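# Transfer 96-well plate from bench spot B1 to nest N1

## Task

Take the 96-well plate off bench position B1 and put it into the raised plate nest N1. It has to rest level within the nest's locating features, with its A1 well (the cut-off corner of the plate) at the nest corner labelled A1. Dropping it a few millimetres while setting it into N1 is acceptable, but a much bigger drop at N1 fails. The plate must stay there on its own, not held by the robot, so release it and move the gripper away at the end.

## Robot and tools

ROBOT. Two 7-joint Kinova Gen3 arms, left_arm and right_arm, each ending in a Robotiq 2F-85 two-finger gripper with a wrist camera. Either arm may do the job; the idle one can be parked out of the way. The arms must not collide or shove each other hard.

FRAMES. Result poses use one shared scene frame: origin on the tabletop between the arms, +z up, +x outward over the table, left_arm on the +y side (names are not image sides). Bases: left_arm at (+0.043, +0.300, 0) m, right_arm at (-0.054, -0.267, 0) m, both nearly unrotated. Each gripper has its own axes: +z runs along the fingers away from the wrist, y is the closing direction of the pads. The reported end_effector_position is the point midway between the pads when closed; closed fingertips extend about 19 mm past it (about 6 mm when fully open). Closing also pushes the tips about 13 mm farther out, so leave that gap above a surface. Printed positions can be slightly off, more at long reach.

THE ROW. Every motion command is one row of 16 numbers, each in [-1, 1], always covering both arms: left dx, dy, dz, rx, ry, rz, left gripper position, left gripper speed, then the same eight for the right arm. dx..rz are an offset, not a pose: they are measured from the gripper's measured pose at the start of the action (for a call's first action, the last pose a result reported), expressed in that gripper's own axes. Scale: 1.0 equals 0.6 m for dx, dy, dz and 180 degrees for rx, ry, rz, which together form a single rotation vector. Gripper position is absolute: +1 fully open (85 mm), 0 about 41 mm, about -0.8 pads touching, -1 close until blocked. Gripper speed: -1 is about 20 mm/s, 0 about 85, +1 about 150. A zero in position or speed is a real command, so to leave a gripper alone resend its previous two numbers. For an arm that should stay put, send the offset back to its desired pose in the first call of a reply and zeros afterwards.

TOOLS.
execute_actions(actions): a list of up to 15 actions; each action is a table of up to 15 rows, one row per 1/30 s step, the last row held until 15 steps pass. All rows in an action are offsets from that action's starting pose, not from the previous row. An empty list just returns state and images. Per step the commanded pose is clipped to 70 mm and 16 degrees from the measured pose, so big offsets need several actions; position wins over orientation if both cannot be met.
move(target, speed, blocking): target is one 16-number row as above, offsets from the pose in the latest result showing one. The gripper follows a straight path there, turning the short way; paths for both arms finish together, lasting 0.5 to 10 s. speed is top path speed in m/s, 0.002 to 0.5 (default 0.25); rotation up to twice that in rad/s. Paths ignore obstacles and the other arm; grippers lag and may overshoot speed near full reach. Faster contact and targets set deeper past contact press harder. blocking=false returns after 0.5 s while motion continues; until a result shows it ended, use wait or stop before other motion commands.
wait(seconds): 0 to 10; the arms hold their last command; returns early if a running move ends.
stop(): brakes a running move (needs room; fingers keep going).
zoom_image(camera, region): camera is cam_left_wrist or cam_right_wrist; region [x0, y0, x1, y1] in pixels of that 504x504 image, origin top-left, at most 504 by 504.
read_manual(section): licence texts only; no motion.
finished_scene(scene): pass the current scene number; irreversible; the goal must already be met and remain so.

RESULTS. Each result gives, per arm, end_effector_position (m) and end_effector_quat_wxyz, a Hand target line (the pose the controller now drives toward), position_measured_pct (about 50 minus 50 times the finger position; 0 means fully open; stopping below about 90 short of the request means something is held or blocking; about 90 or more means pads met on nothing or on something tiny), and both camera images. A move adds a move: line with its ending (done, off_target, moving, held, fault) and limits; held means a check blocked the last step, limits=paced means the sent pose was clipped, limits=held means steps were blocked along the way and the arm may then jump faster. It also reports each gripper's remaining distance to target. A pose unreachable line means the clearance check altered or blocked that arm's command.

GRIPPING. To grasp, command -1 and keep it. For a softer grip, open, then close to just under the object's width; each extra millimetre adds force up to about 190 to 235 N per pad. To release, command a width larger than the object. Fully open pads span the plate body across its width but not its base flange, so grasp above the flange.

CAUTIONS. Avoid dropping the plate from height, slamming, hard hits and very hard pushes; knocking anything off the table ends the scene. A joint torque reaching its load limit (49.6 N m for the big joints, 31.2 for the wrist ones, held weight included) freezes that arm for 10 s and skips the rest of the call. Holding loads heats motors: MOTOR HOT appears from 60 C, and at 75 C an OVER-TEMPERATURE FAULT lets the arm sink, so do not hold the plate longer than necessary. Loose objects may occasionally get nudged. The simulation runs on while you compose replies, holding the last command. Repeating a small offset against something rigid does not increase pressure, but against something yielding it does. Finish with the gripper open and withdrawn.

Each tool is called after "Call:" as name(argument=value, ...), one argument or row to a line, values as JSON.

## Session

Call:
execute_actions(
  actions=[],
)

Scene clock: 0.00 s.
left_arm: end_effector_position=(+0.4935, +0.3050, +0.1993) position_measured_pct=0.0 end_effector_quat_wxyz=(-0.001, -0.005, +1.000, -0.000) | right_arm: end_effector_position=(+0.5301, +0.0515, +0.1573) position_measured_pct=0.0 end_effector_quat_wxyz=(-0.054, +0.423, +0.903, -0.052)
Joint positions: left_arm=[-0.057  0.435  0.001  1.655 -0.     1.053  1.514] | right_arm=[-0.539  1.27   0.298  0.141 -0.315  1.884  0.19 ]
Joint velocities: left_arm=[-0.001 -0.    -0.001  0.    -0.    -0.     0.   ] | right_arm=[-0.    -0.001 -0.     0.001  0.001 -0.     0.001]
Motor temperatures (°C, as the motors report them): left_arm=[33 34 31 32 40 38 40] | right_arm=[34 29 33 32 39 39 41]
Hand target (left_arm): +0.493, +0.305, +0.199; -0.001, -0.005, +1.000, -0.000
Hand target (right_arm): +0.530, +0.051, +0.157; -0.054, +0.423, +0.903, -0.052

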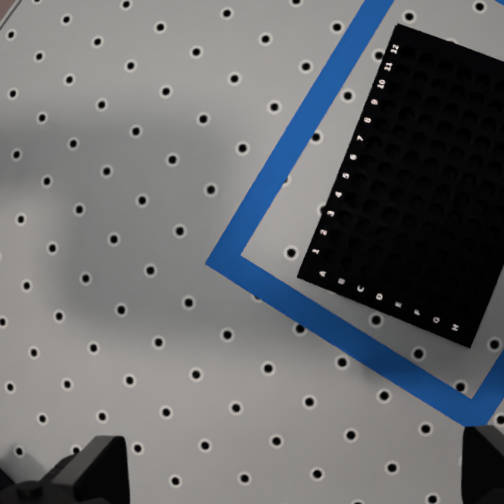

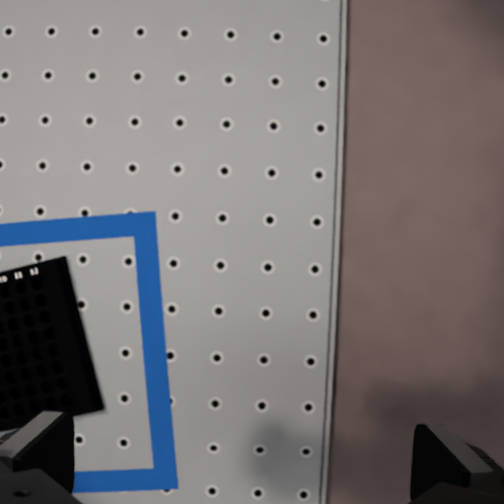

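Call:
move(
  target=[-0.02,-0.247,0.133,0,0,0.409,1,0, -0.247,-0.432,-0.261,-0.049,-0.001,0.2206,1,0],
  speed=0.35,
)

Scene clock: 4.40 s.
left_arm: end_effector_position=(+0.5070, +0.1567, +0.1197) position_measured_pct=0.0 end_effector_quat_wxyz=(-0.000, +0.595, +0.804, -0.001) | right_arm: end_effector_position=(+0.4503, -0.2207, +0.3404) position_measured_pct=0.0 end_effector_quat_wxyz=(+0.000, +0.707, +0.708, -0.001)
Joint positions: left_arm=[ 0.053  0.631  0.321  1.652 -0.238  0.898  0.751] | right_arm=[-0.421  0.507  0.518  1.134 -0.241  1.559  0.044]
Joint velocities: left_arm=[ 0.001  0.004 -0.    -0.002  0.     0.001 -0.   ] | right_arm=[ 0.001 -0.006  0.003  0.002 -0.001  0.     0.   ]
Motor temperatures (°C, as the motors report them): left_arm=[33 34 31 32 40 38 40] | right_arm=[34 29 33 33 39 39 41]
Hand target (left_arm): +0.507, +0.157, +0.119; -0.000, +0.595, +0.804, -0.001
Hand target (right_arm): +0.450, -0.221, +0.341; +0.000, +0.707, +0.708, -0.001
Off the commanded pose (left_arm): 0.000 m, 0 deg.
Off the commanded pose (right_arm): 0.001 m, 0 deg.
move: done

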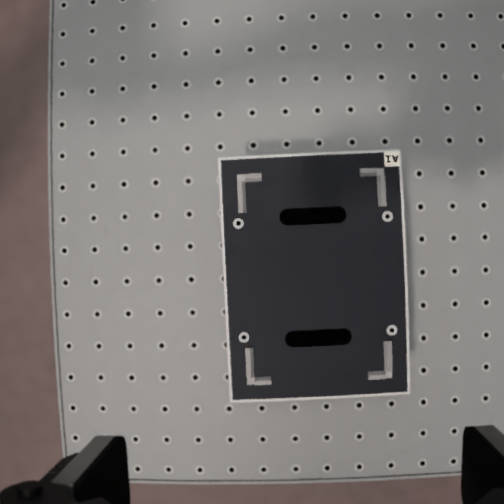

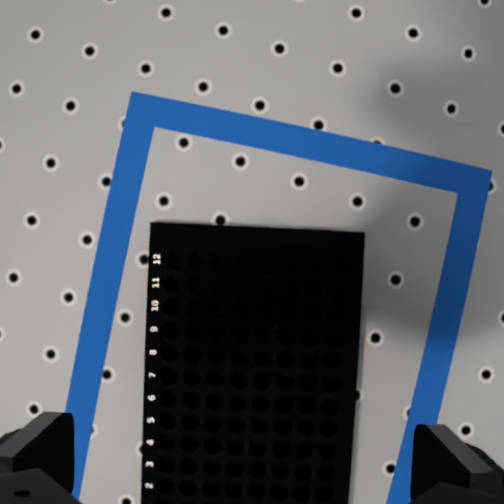

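Call:
move(
  target=[0,0.0022,0.141,0,0,0.0015,1,0, -0.05,-0.283,0.067,-0.222,0,0,1,0],
  speed=0.3,
)

Call:
zoom_image(
  camera="cam_right_wrist",
  region=[30, 380, 150, 500],
)

Call:
zoom_image(
  camera="cam_right_wrist",
  region=[340, 380, 460, 500],
)

Scene clock: 9.57 s.
left_arm: end_effector_position=(+0.5082, +0.1570, +0.0350) position_measured_pct=0.0 end_effector_quat_wxyz=(-0.000, +0.597, +0.802, -0.001) | right_arm: end_effector_position=(+0.2805, -0.2492, +0.3018) position_measured_pct=0.0 end_effector_quat_wxyz=(+0.242, +0.664, +0.665, +0.242)
Joint positions: left_arm=[ 0.086  0.774  0.269  1.713 -0.293  0.694  0.789] | right_arm=[-0.506 -0.377  0.117  2.391  0.585  0.537 -0.801]
Joint velocities: left_arm=[ 0.001 -0.    -0.    -0.    -0.    -0.    -0.   ] | right_arm=[ 0.001  0.     0.002 -0.001  0.002  0.002 -0.003]
Motor temperatures (°C, as the motors report them): left_arm=[33 34 31 32 40 38 40] | right_arm=[34 29 33 33 39 39 41]
Hand target (left_arm): +0.508, +0.157, +0.035; -0.000, +0.597, +0.802, -0.001
Hand target (right_arm): +0.281, -0.249, +0.302; +0.242, +0.664, +0.665, +0.242
Off the commanded pose (left_arm): 0.000 m, 0 deg.
Off the commanded pose (right_arm): 0.002 m, 0 deg.
move: done

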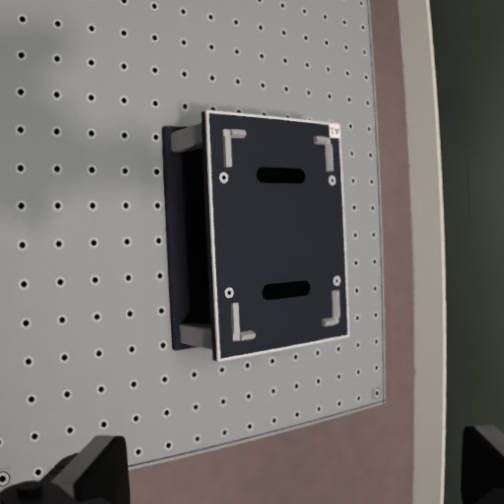

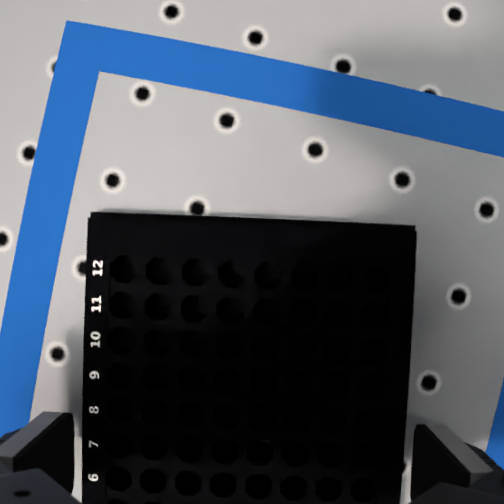

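Region (30, 380, 150, 500) of cam_right_wrist's 504x504 image, scaled by 4.200.

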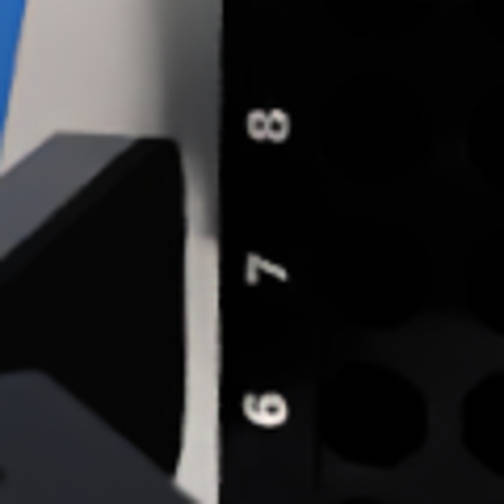

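Region (340, 380, 460, 500) of cam_right_wrist's 504x504 image, scaled by 4.200.

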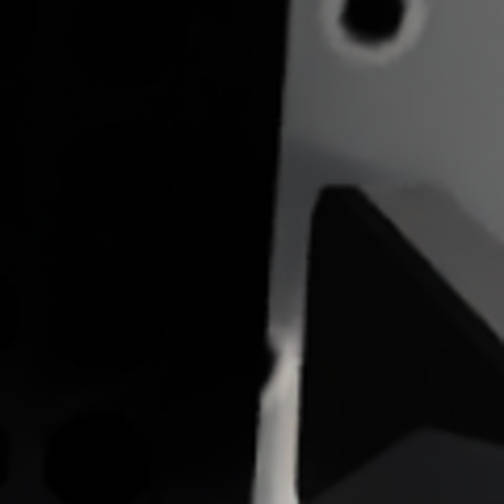

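Call:
move(
  target=[0,-0.0003,0.017,0,0,0,1,0, 0,0,0,0,0,0,1,0],
  speed=0.03,
)

Scene clock: 10.90 s.
left_arm: end_effector_position=(+0.5081, +0.1570, +0.0248) position_measured_pct=0.0 end_effector_quat_wxyz=(+0.000, +0.597, +0.802, -0.001) | right_arm: end_effector_position=(+0.2805, -0.2492, +0.3018) position_measured_pct=0.0 end_effector_quat_wxyz=(+0.242, +0.664, +0.665, +0.242)
Joint positions: left_arm=[ 0.091  0.793  0.261  1.718 -0.299  0.67   0.794] | right_arm=[-0.506 -0.377  0.117  2.391  0.585  0.537 -0.801]
Joint velocities: left_arm=[ 0.001  0.001  0.     0.001 -0.     0.001  0.   ] | right_arm=[ 0.    -0.002  0.001  0.     0.001  0.    -0.001]
Motor temperatures (°C, as the motors report them): left_arm=[33 34 31 32 40 38 40] | right_arm=[34 29 33 33 39 39 41]
Hand target (left_arm): +0.508, +0.157, +0.025; -0.000, +0.597, +0.802, -0.001
Hand target (right_arm): +0.281, -0.249, +0.302; +0.242, +0.664, +0.665, +0.242
Off the commanded pose (left_arm): 0.000 m, 0 deg.
Off the commanded pose (right_arm): 0.000 m, 0 deg.
move: done

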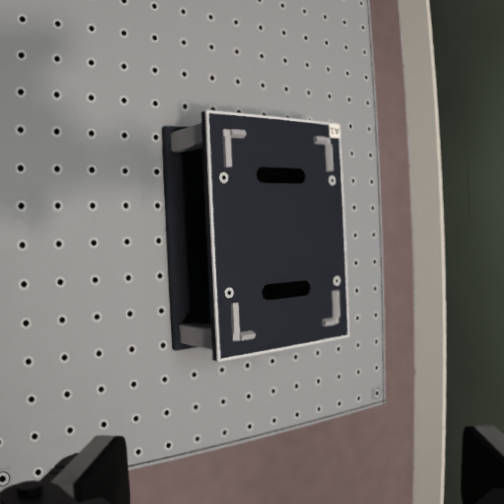

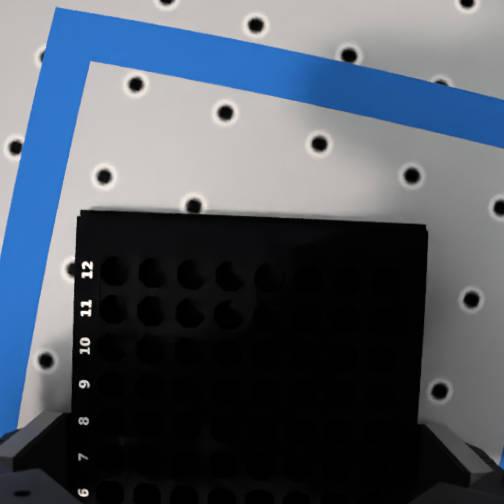

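Call:
execute_actions(
  actions=[
    [[0,0,0,0,0,0,-1,-1, 0,0,0,0,0,0,1,0],[0,0,0,0,0,0,-1,-1, 0,0,0,0,0,0,1,0],[0,0,0,0,0,0,-1,-1, 0,0,0,0,0,0,1,0],[0,0,0,0,0,0,-1,-1, 0,0,0,0,0,0,1,0],[0,0,0,0,0,0,-1,-1, 0,0,0,0,0,0,1,0],[0,0,0,0,0,0,-1,-1, 0,0,0,0,0,0,1,0],[0,0,0,0,0,0,-1,-1, 0,0,0,0,0,0,1,0],[0,0,-0.0005,0,0,0,-1,-1, 0,0,0,0,0,0,1,0],[0,0,-0.001,0,0,0,-1,-1, 0,0,0,0,0,0,1,0],[0,0,-0.0015,0,0,0,-1,-1, 0,0,0,0,0,0,1,0],[0,0,-0.002,0,0,0,-1,-1, 0,0,0,0,0,0,1,0],[0,0,-0.0025,0,0,0,-1,-1, 0,0,0,0,0,0,1,0],[0,0,-0.003,0,0,0,-1,-1, 0,0,0,0,0,0,1,0],[0,0,-0.0035,0,0,0,-1,-1, 0,0,0,0,0,0,1,0],[0,0,-0.004,0,0,0,-1,-1, 0,0,0,0,0,0,1,0]],
  ],
)

Scene clock: 13.10 s.
left_arm: end_effector_position=(+0.5081, +0.1568, +0.0273) position_measured_pct=6.7 end_effector_quat_wxyz=(+0.000, +0.597, +0.802, -0.001) | right_arm: end_effector_position=(+0.2805, -0.2492, +0.3018) position_measured_pct=0.0 end_effector_quat_wxyz=(+0.242, +0.664, +0.665, +0.242)
Joint positions: left_arm=[ 0.09   0.788  0.263  1.718 -0.297  0.675  0.793] | right_arm=[-0.506 -0.377  0.117  2.391  0.585  0.537 -0.801]
Joint velocities: left_arm=[-0.006 -0.008  0.004 -0.006  0.004  0.019 -0.004] | right_arm=[ 0.001  0.     0.     0.     0.001 -0.    -0.001]
Motor temperatures (°C, as the motors report them): left_arm=[33 34 31 32 40 38 40] | right_arm=[34 29 33 33 39 39 41]
Hand target (left_arm): +0.508, +0.157, +0.027; +0.000, +0.597, +0.802, -0.001
Hand target (right_arm): +0.281, -0.249, +0.302; +0.242, +0.664, +0.665, +0.242
Off the commanded pose (left_arm): 0.000 m, 0 deg.
Off the commanded pose (right_arm): 0.000 m, 0 deg.

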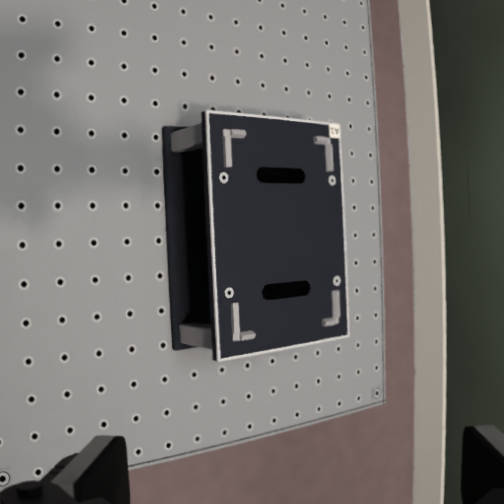

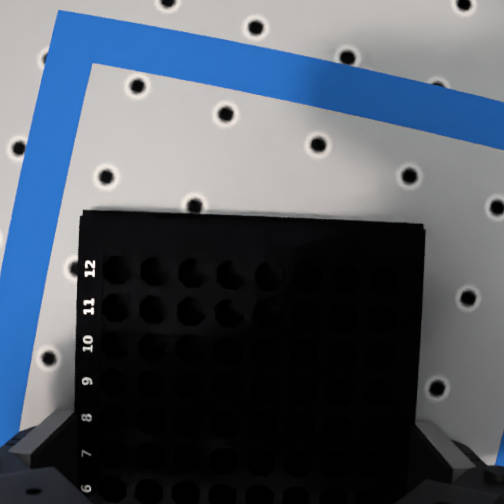

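Call:
move(
  target=[-0.53,-0.2295,-0.222,0,0,-0.916,-1,-1, 0,0,0,0,0,0,1,0],
  speed=0.45,
)

Scene clock: 19.00 s.
left_arm: end_effector_position=(+0.4675, -0.1875, +0.1610) position_measured_pct=11.5 end_effector_quat_wxyz=(+0.001, +0.716, -0.698, +0.000) | right_arm: end_effector_position=(+0.2805, -0.2492, +0.3018) position_measured_pct=0.0 end_effector_quat_wxyz=(+0.242, +0.664, +0.665, +0.242)
Joint positions: left_arm=[ 0.978  0.957 -0.432  0.831  0.355  1.409  3.817] | right_arm=[-0.506 -0.377  0.117  2.391  0.585  0.537 -0.801]
Joint velocities: left_arm=[-0.001  0.009  0.001 -0.004 -0.001  0.001  0.   ] | right_arm=[-0.001  0.001 -0.001 -0.001  0.001 -0.     0.002]
Motor temperatures (°C, as the motors report them): left_arm=[33 34 31 32 40 38 40] | right_arm=[34 29 33 33 39 39 41]
Hand target (left_arm): +0.468, -0.187, +0.160; +0.000, +0.716, -0.698, +0.000
Hand target (right_arm): +0.281, -0.249, +0.302; +0.242, +0.664, +0.665, +0.242
Off the commanded pose (left_arm): 0.000 m, 0 deg.
Off the commanded pose (right_arm): 0.000 m, 0 deg.
move: done

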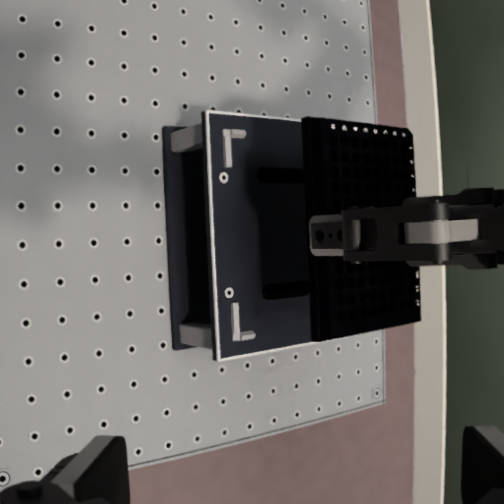

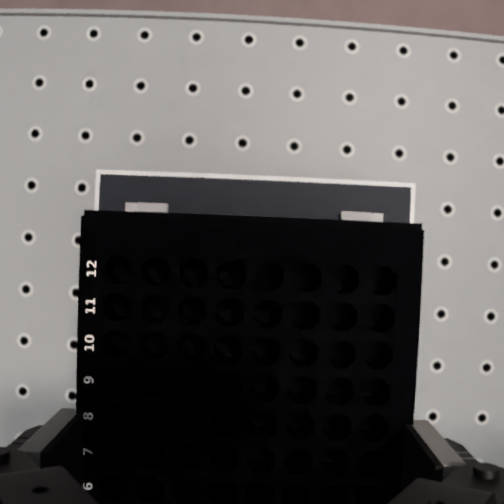

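Call:
move(
  target=[0.003,0.0012,0.098,0,0,0,-1,-1, 0,0,0,0,0,0,1,0],
  speed=0.12,
)

Call:
zoom_image(
  camera="cam_right_wrist",
  region=[40, 140, 160, 260],
)

Call:
zoom_image(
  camera="cam_right_wrist",
  region=[345, 155, 465, 275],
)

Scene clock: 21.23 s.
left_arm: end_effector_position=(+0.4669, -0.1894, +0.1022) position_measured_pct=11.5 end_effector_quat_wxyz=(+0.001, +0.716, -0.698, +0.000) | right_arm: end_effector_position=(+0.2805, -0.2492, +0.3018) position_measured_pct=0.0 end_effector_quat_wxyz=(+0.242, +0.664, +0.665, +0.242)
Joint positions: left_arm=[ 0.989  1.01  -0.424  0.916  0.374  1.278  3.798] | right_arm=[-0.506 -0.377  0.117  2.391  0.585  0.537 -0.801]
Joint velocities: left_arm=[ 0.001  0.001  0.001 -0.    -0.     0.001  0.   ] | right_arm=[ 0.001 -0.    -0.     0.001  0.     0.001 -0.   ]
Motor temperatures (°C, as the motors report them): left_arm=[33 34 31 32 40 38 40] | right_arm=[34 29 33 33 39 39 41]
Hand target (left_arm): +0.467, -0.189, +0.102; +0.001, +0.716, -0.698, +0.000
Hand target (right_arm): +0.281, -0.249, +0.302; +0.242, +0.664, +0.665, +0.242
Off the commanded pose (left_arm): 0.000 m, 0 deg.
Off the commanded pose (right_arm): 0.000 m, 0 deg.
move: done

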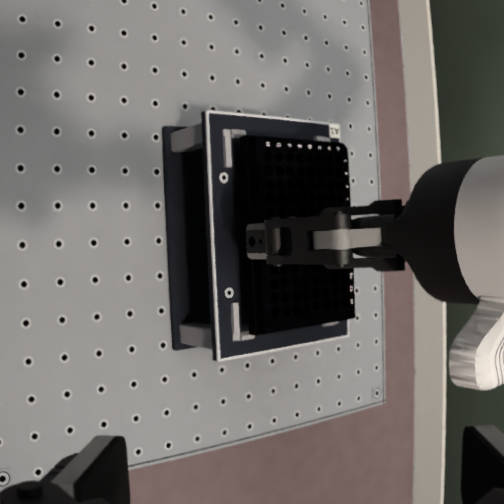

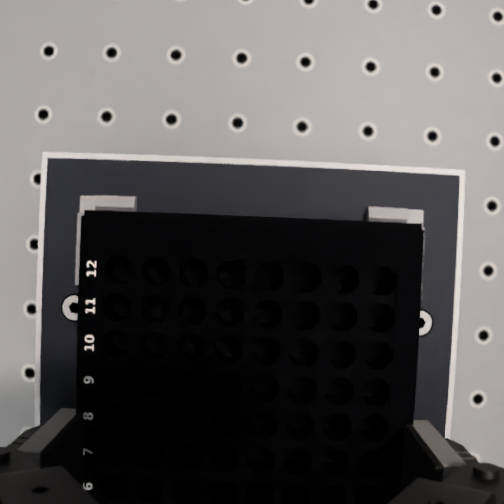

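Region (40, 140, 160, 260) of cam_right_wrist's 504x504 image, scaled by 4.200.

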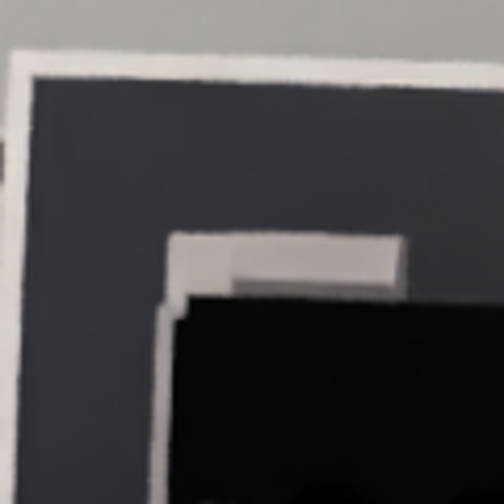

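Region (345, 155, 465, 275) of cam_right_wrist's 504x504 image, scaled by 4.200.

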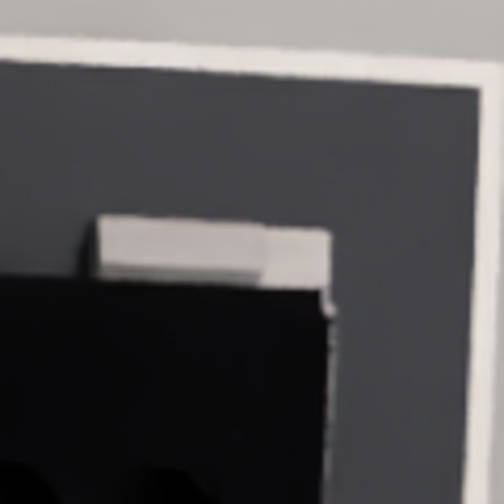

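Call:
move(
  target=[-0.0005,-0.0006,0.0105,0,0,0,-1,-1, 0,0,0,0,0,0,1,0],
  speed=0.02,
)

Call:
zoom_image(
  camera="cam_right_wrist",
  region=[40, 170, 160, 290],
)

Call:
zoom_image(
  camera="cam_right_wrist",
  region=[345, 185, 465, 305],
)

Call:
zoom_image(
  camera="cam_left_wrist",
  region=[200, 105, 280, 185],
)

Call:
zoom_image(
  camera="cam_left_wrist",
  region=[205, 285, 285, 365],
)

Scene clock: 23.43 s.
left_arm: end_effector_position=(+0.4672, -0.1891, +0.0959) position_measured_pct=11.5 end_effector_quat_wxyz=(+0.001, +0.716, -0.698, +0.000) | right_arm: end_effector_position=(+0.2805, -0.2492, +0.3018) position_measured_pct=0.0 end_effector_quat_wxyz=(+0.242, +0.664, +0.665, +0.242)
Joint positions: left_arm=[ 0.989  1.016 -0.423  0.924  0.376  1.264  3.795] | right_arm=[-0.506 -0.377  0.117  2.391  0.585  0.537 -0.801]
Joint velocities: left_arm=[ 0.    -0.    -0.     0.001 -0.    -0.     0.   ] | right_arm=[-0.001 -0.001 -0.001  0.002 -0.001 -0.001 -0.001]
Motor temperatures (°C, as the motors report them): left_arm=[33 34 31 32 40 38 40] | right_arm=[34 29 33 33 39 39 41]
Hand target (left_arm): +0.467, -0.189, +0.096; +0.001, +0.716, -0.698, +0.000
Hand target (right_arm): +0.281, -0.249, +0.302; +0.242, +0.664, +0.665, +0.242
Off the commanded pose (left_arm): 0.000 m, 0 deg.
Off the commanded pose (right_arm): 0.000 m, 0 deg.
move: done

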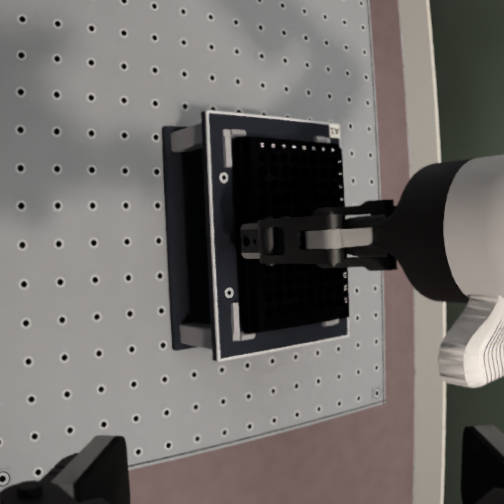

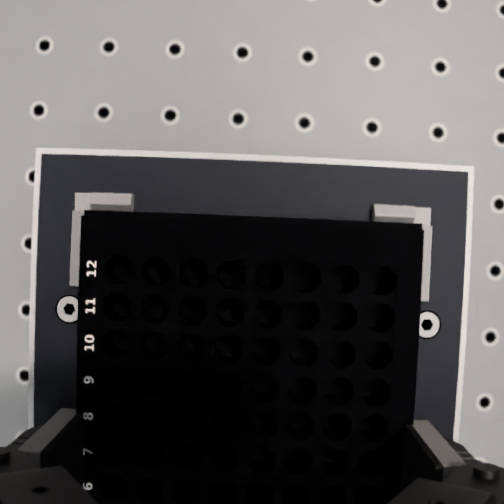

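Region (40, 170, 160, 290) of cam_right_wrist's 504x504 image, scaled by 4.200.

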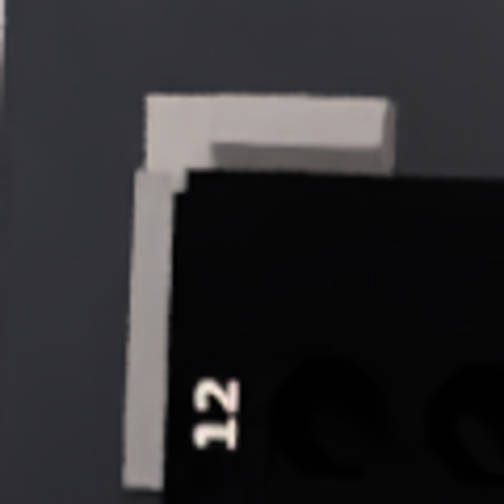

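Region (345, 185, 465, 305) of cam_right_wrist's 504x504 image, scaled by 4.200.

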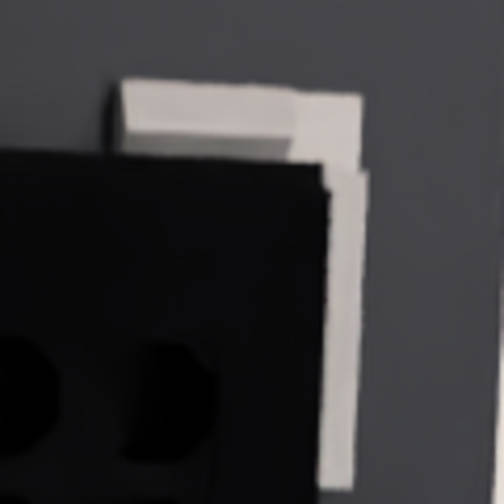

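Region (200, 105, 280, 185) of cam_left_wrist's 504x504 image, scaled by 6.300.

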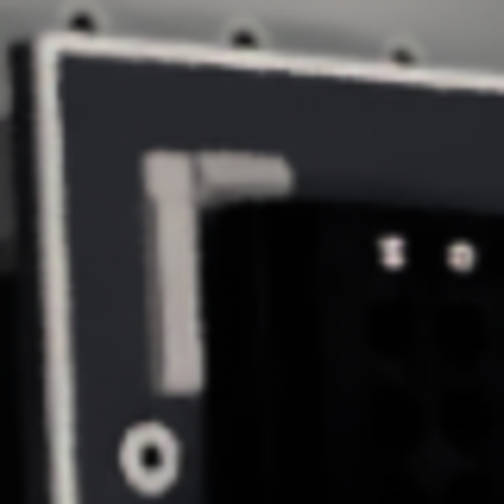

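Region (205, 285, 285, 365) of cam_left_wrist's 504x504 image, scaled by 6.300.

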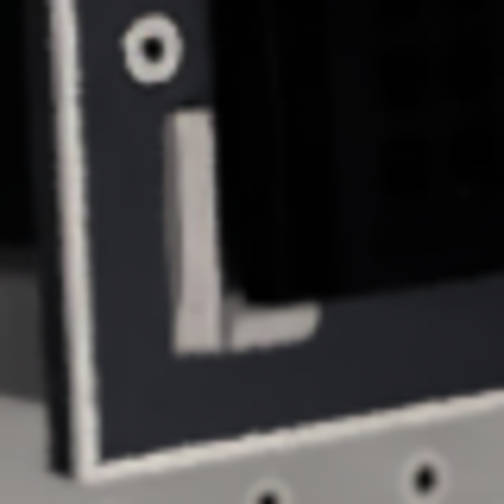

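Call:
move(
  target=[0.0003,-0.0005,0.0095,0,0,0.0012,-1,-1, 0,0,0,0,0,0,1,0],
  speed=0.01,
)

Call:
zoom_image(
  camera="cam_left_wrist",
  region=[190, 100, 370, 370],
)

Scene clock: 24.93 s.
left_arm: end_effector_position=(+0.4677, -0.1890, +0.0903) position_measured_pct=11.5 end_effector_quat_wxyz=(+0.000, +0.715, -0.699, +0.000) | right_arm: end_effector_position=(+0.2805, -0.2492, +0.3018) position_measured_pct=0.0 end_effector_quat_wxyz=(+0.242, +0.664, +0.665, +0.242)
Joint positions: left_arm=[ 0.988  1.023 -0.421  0.928  0.377  1.253  3.79 ] | right_arm=[-0.506 -0.377  0.117  2.391  0.585  0.537 -0.801]
Joint velocities: left_arm=[ 0.     0.     0.001 -0.001 -0.    -0.     0.   ] | right_arm=[-0.    -0.001 -0.001 -0.     0.    -0.     0.   ]
Motor temperatures (°C, as the motors report them): left_arm=[33 35 31 32 40 38 40] | right_arm=[34 29 33 33 39 39 41]
Hand target (left_arm): +0.468, -0.189, +0.090; +0.001, +0.715, -0.699, +0.000
Hand target (right_arm): +0.281, -0.249, +0.302; +0.242, +0.664, +0.665, +0.242
Off the commanded pose (left_arm): 0.000 m, 0 deg.
Off the commanded pose (right_arm): 0.000 m, 0 deg.
move: done

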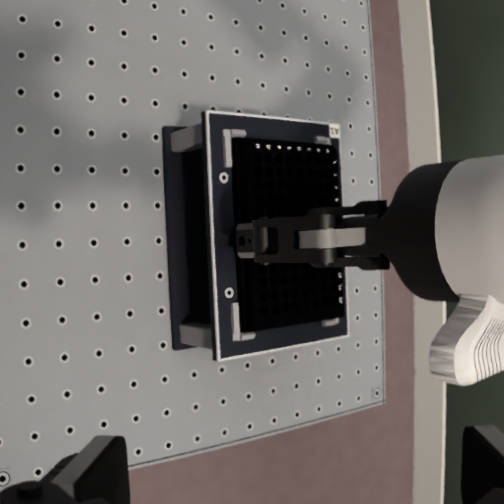

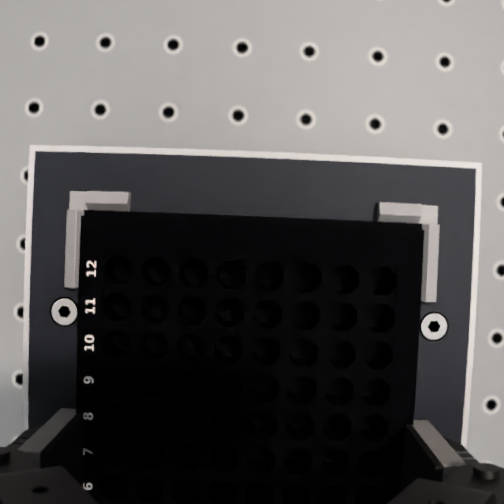

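Region (190, 100, 370, 370) of cam_left_wrist's 504x504 image, scaled by 1.867.

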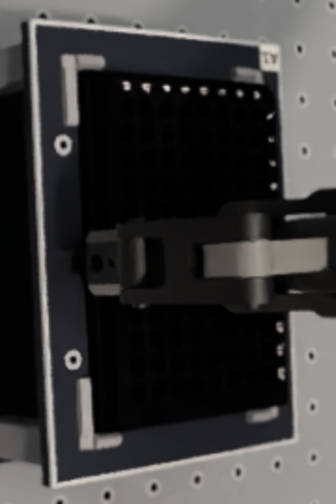

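Call:
execute_actions(
  actions=[
    [[0,0,0.0005,0,0,0,1,-1, 0,0,0,0,0,0,1,0],[0,0,0.001,0,0,0,1,-1, 0,0,0,0,0,0,1,0],[0,0,0.0015,0,0,0,1,-1, 0,0,0,0,0,0,1,0],[0,0,0.002,0,0,0,1,-1, 0,0,0,0,0,0,1,0],[0,0,0.0025,0,0,0,1,-1, 0,0,0,0,0,0,1,0],[0,0,0.003,0,0,0,1,-1, 0,0,0,0,0,0,1,0],[0,0,0.0035,0,0,0,1,-1, 0,0,0,0,0,0,1,0],[0,0,0.004,0,0,0,1,-1, 0,0,0,0,0,0,1,0],[0,0,0.0043,0,0,0,1,-1, 0,0,0,0,0,0,1,0],[0,0,0.0046,0,0,0,1,-1, 0,0,0,0,0,0,1,0],[0,0,0.005,0,0,0,1,-1, 0,0,0,0,0,0,1,0]],
  ],
)

Scene clock: 26.23 s.
left_arm: end_effector_position=(+0.4677, -0.1891, +0.0875) position_measured_pct=2.8 end_effector_quat_wxyz=(+0.001, +0.715, -0.699, +0.001) | right_arm: end_effector_position=(+0.2805, -0.2492, +0.3018) position_measured_pct=0.0 end_effector_quat_wxyz=(+0.242, +0.664, +0.665, +0.242)
Joint positions: left_arm=[ 0.988  1.026 -0.421  0.931  0.378  1.247  3.789] | right_arm=[-0.506 -0.377  0.117  2.391  0.585  0.537 -0.801]
Joint velocities: left_arm=[ 0.     0.003  0.     0.    -0.    -0.003 -0.   ] | right_arm=[ 0.     0.    -0.001 -0.002  0.001 -0.001 -0.   ]
Motor temperatures (°C, as the motors report them): left_arm=[33 35 31 32 40 38 40] | right_arm=[34 29 33 33 39 39 41]
Hand target (left_arm): +0.468, -0.189, +0.087; +0.000, +0.715, -0.699, +0.000
Hand target (right_arm): +0.281, -0.249, +0.302; +0.242, +0.664, +0.665, +0.242
Off the commanded pose (left_arm): 0.000 m, 0 deg.
Off the commanded pose (right_arm): 0.000 m, 0 deg.

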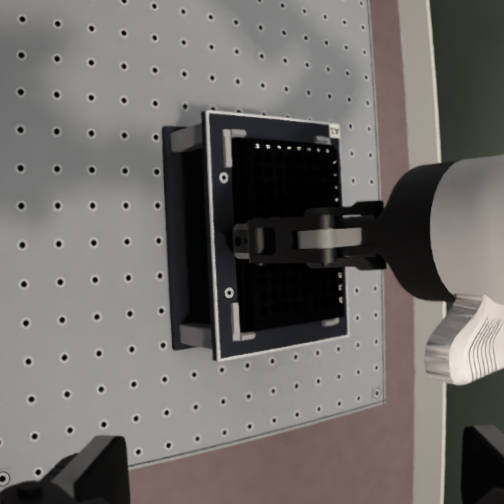

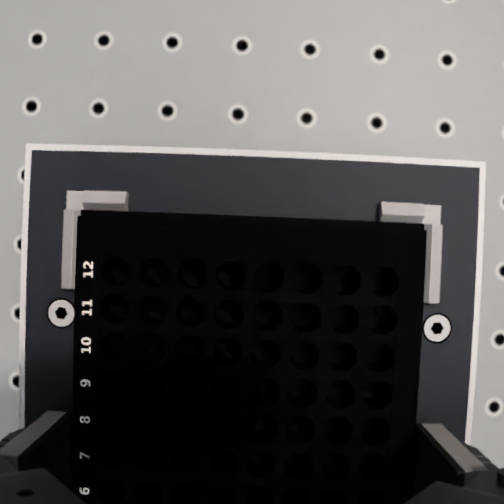

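Call:
move(
  target=[-0.12,0,-0.23,0,0,0,1,-1, 0,0,0,0,0,0,1,0],
  speed=0.2,
)

Call:
zoom_image(
  camera="cam_left_wrist",
  region=[190, 100, 370, 370],
)

Scene clock: 27.90 s.
left_arm: end_effector_position=(+0.4659, -0.1170, +0.2254) position_measured_pct=0.0 end_effector_quat_wxyz=(+0.000, +0.715, -0.699, +0.000) | right_arm: end_effector_position=(+0.2805, -0.2492, +0.3018) position_measured_pct=0.0 end_effector_quat_wxyz=(+0.242, +0.664, +0.665, +0.242)
Joint positions: left_arm=[ 0.948  0.774 -0.461  1.004  0.32   1.426  3.713] | right_arm=[-0.506 -0.377  0.117  2.391  0.585  0.537 -0.801]
Joint velocities: left_arm=[-0.001 -0.003 -0.     0.     0.    -0.001 -0.   ] | right_arm=[-0.     0.001  0.     0.001 -0.    -0.    -0.   ]
Motor temperatures (°C, as the motors report them): left_arm=[33 35 31 32 40 38 40] | right_arm=[34 29 33 33 39 39 41]
Hand target (left_arm): +0.466, -0.117, +0.226; +0.000, +0.715, -0.699, +0.001
Hand target (right_arm): +0.281, -0.249, +0.302; +0.242, +0.664, +0.665, +0.242
Off the commanded pose (left_arm): 0.000 m, 0 deg.
Off the commanded pose (right_arm): 0.000 m, 0 deg.
move: done

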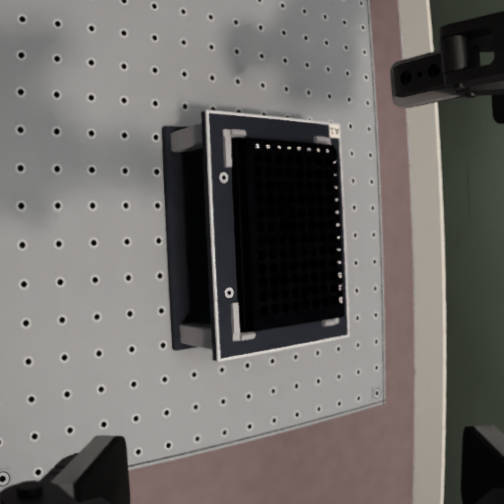

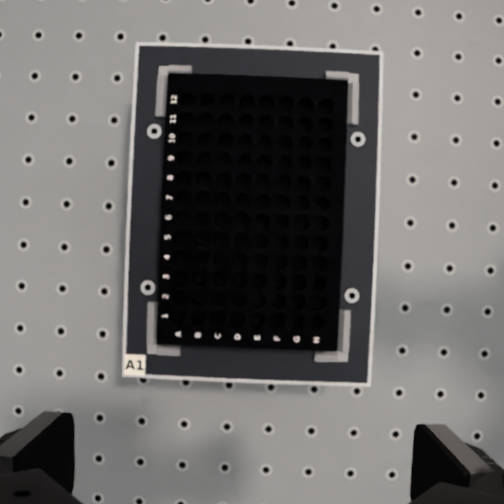

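Region (190, 100, 370, 370) of cam_left_wrist's 504x504 image, scaled by 1.867.

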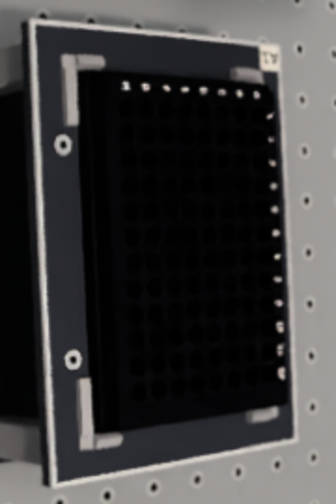

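Call:
move(
  target=[-0.2,0,0,0,0,0,1,-1, 0,0,0,0,0,0,1,0],
  speed=0.3,
)

Call:
finished_scene(
  scene=2,
)

Scene clock: 29.10 s.
left_arm: end_effector_position=(+0.4631, +0.0029, +0.2248) position_measured_pct=0.0 end_effector_quat_wxyz=(+0.000, +0.715, -0.699, -0.000) | right_arm: end_effector_position=(+0.2805, -0.2492, +0.3018) position_measured_pct=0.0 end_effector_quat_wxyz=(+0.242, +0.664, +0.665, +0.242)
Joint positions: left_arm=[ 0.873  0.589 -0.506  1.362  0.287  1.264  3.506] | right_arm=[-0.506 -0.377  0.117  2.391  0.585  0.537 -0.801]
Joint velocities: left_arm=[ 0.    -0.011 -0.005  0.002  0.002 -0.    -0.002] | right_arm=[ 0.    -0.001  0.    -0.    -0.     0.001 -0.   ]
Motor temperatures (°C, as the motors report them): left_arm=[33 35 31 32 40 38 40] | right_arm=[34 29 33 33 39 39 41]
Hand target (left_arm): +0.463, +0.003, +0.225; +0.000, +0.715, -0.699, +0.000
Hand target (right_arm): +0.281, -0.249, +0.302; +0.242, +0.664, +0.665, +0.242
Off the commanded pose (left_arm): 0.000 m, 0 deg.
Off the commanded pose (right_arm): 0.000 m, 0 deg.
move: done

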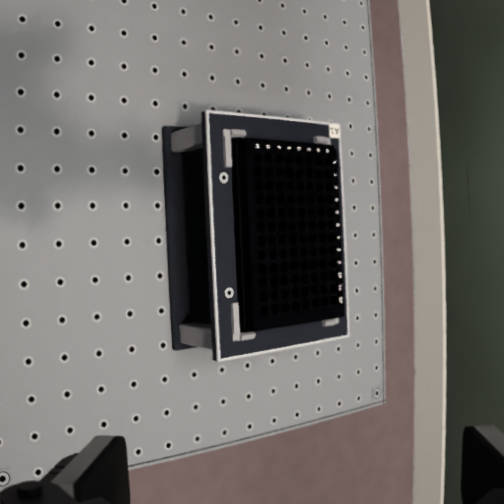

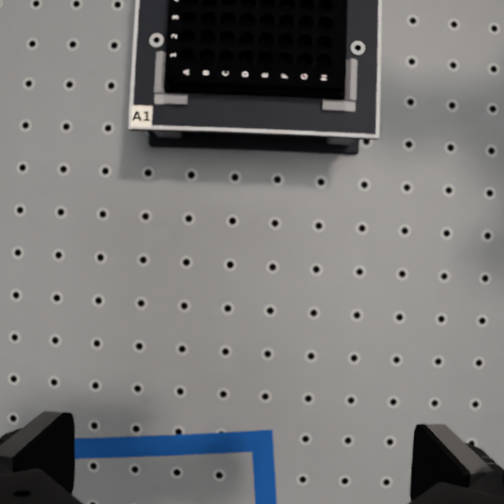

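The scene is finished: the task was done.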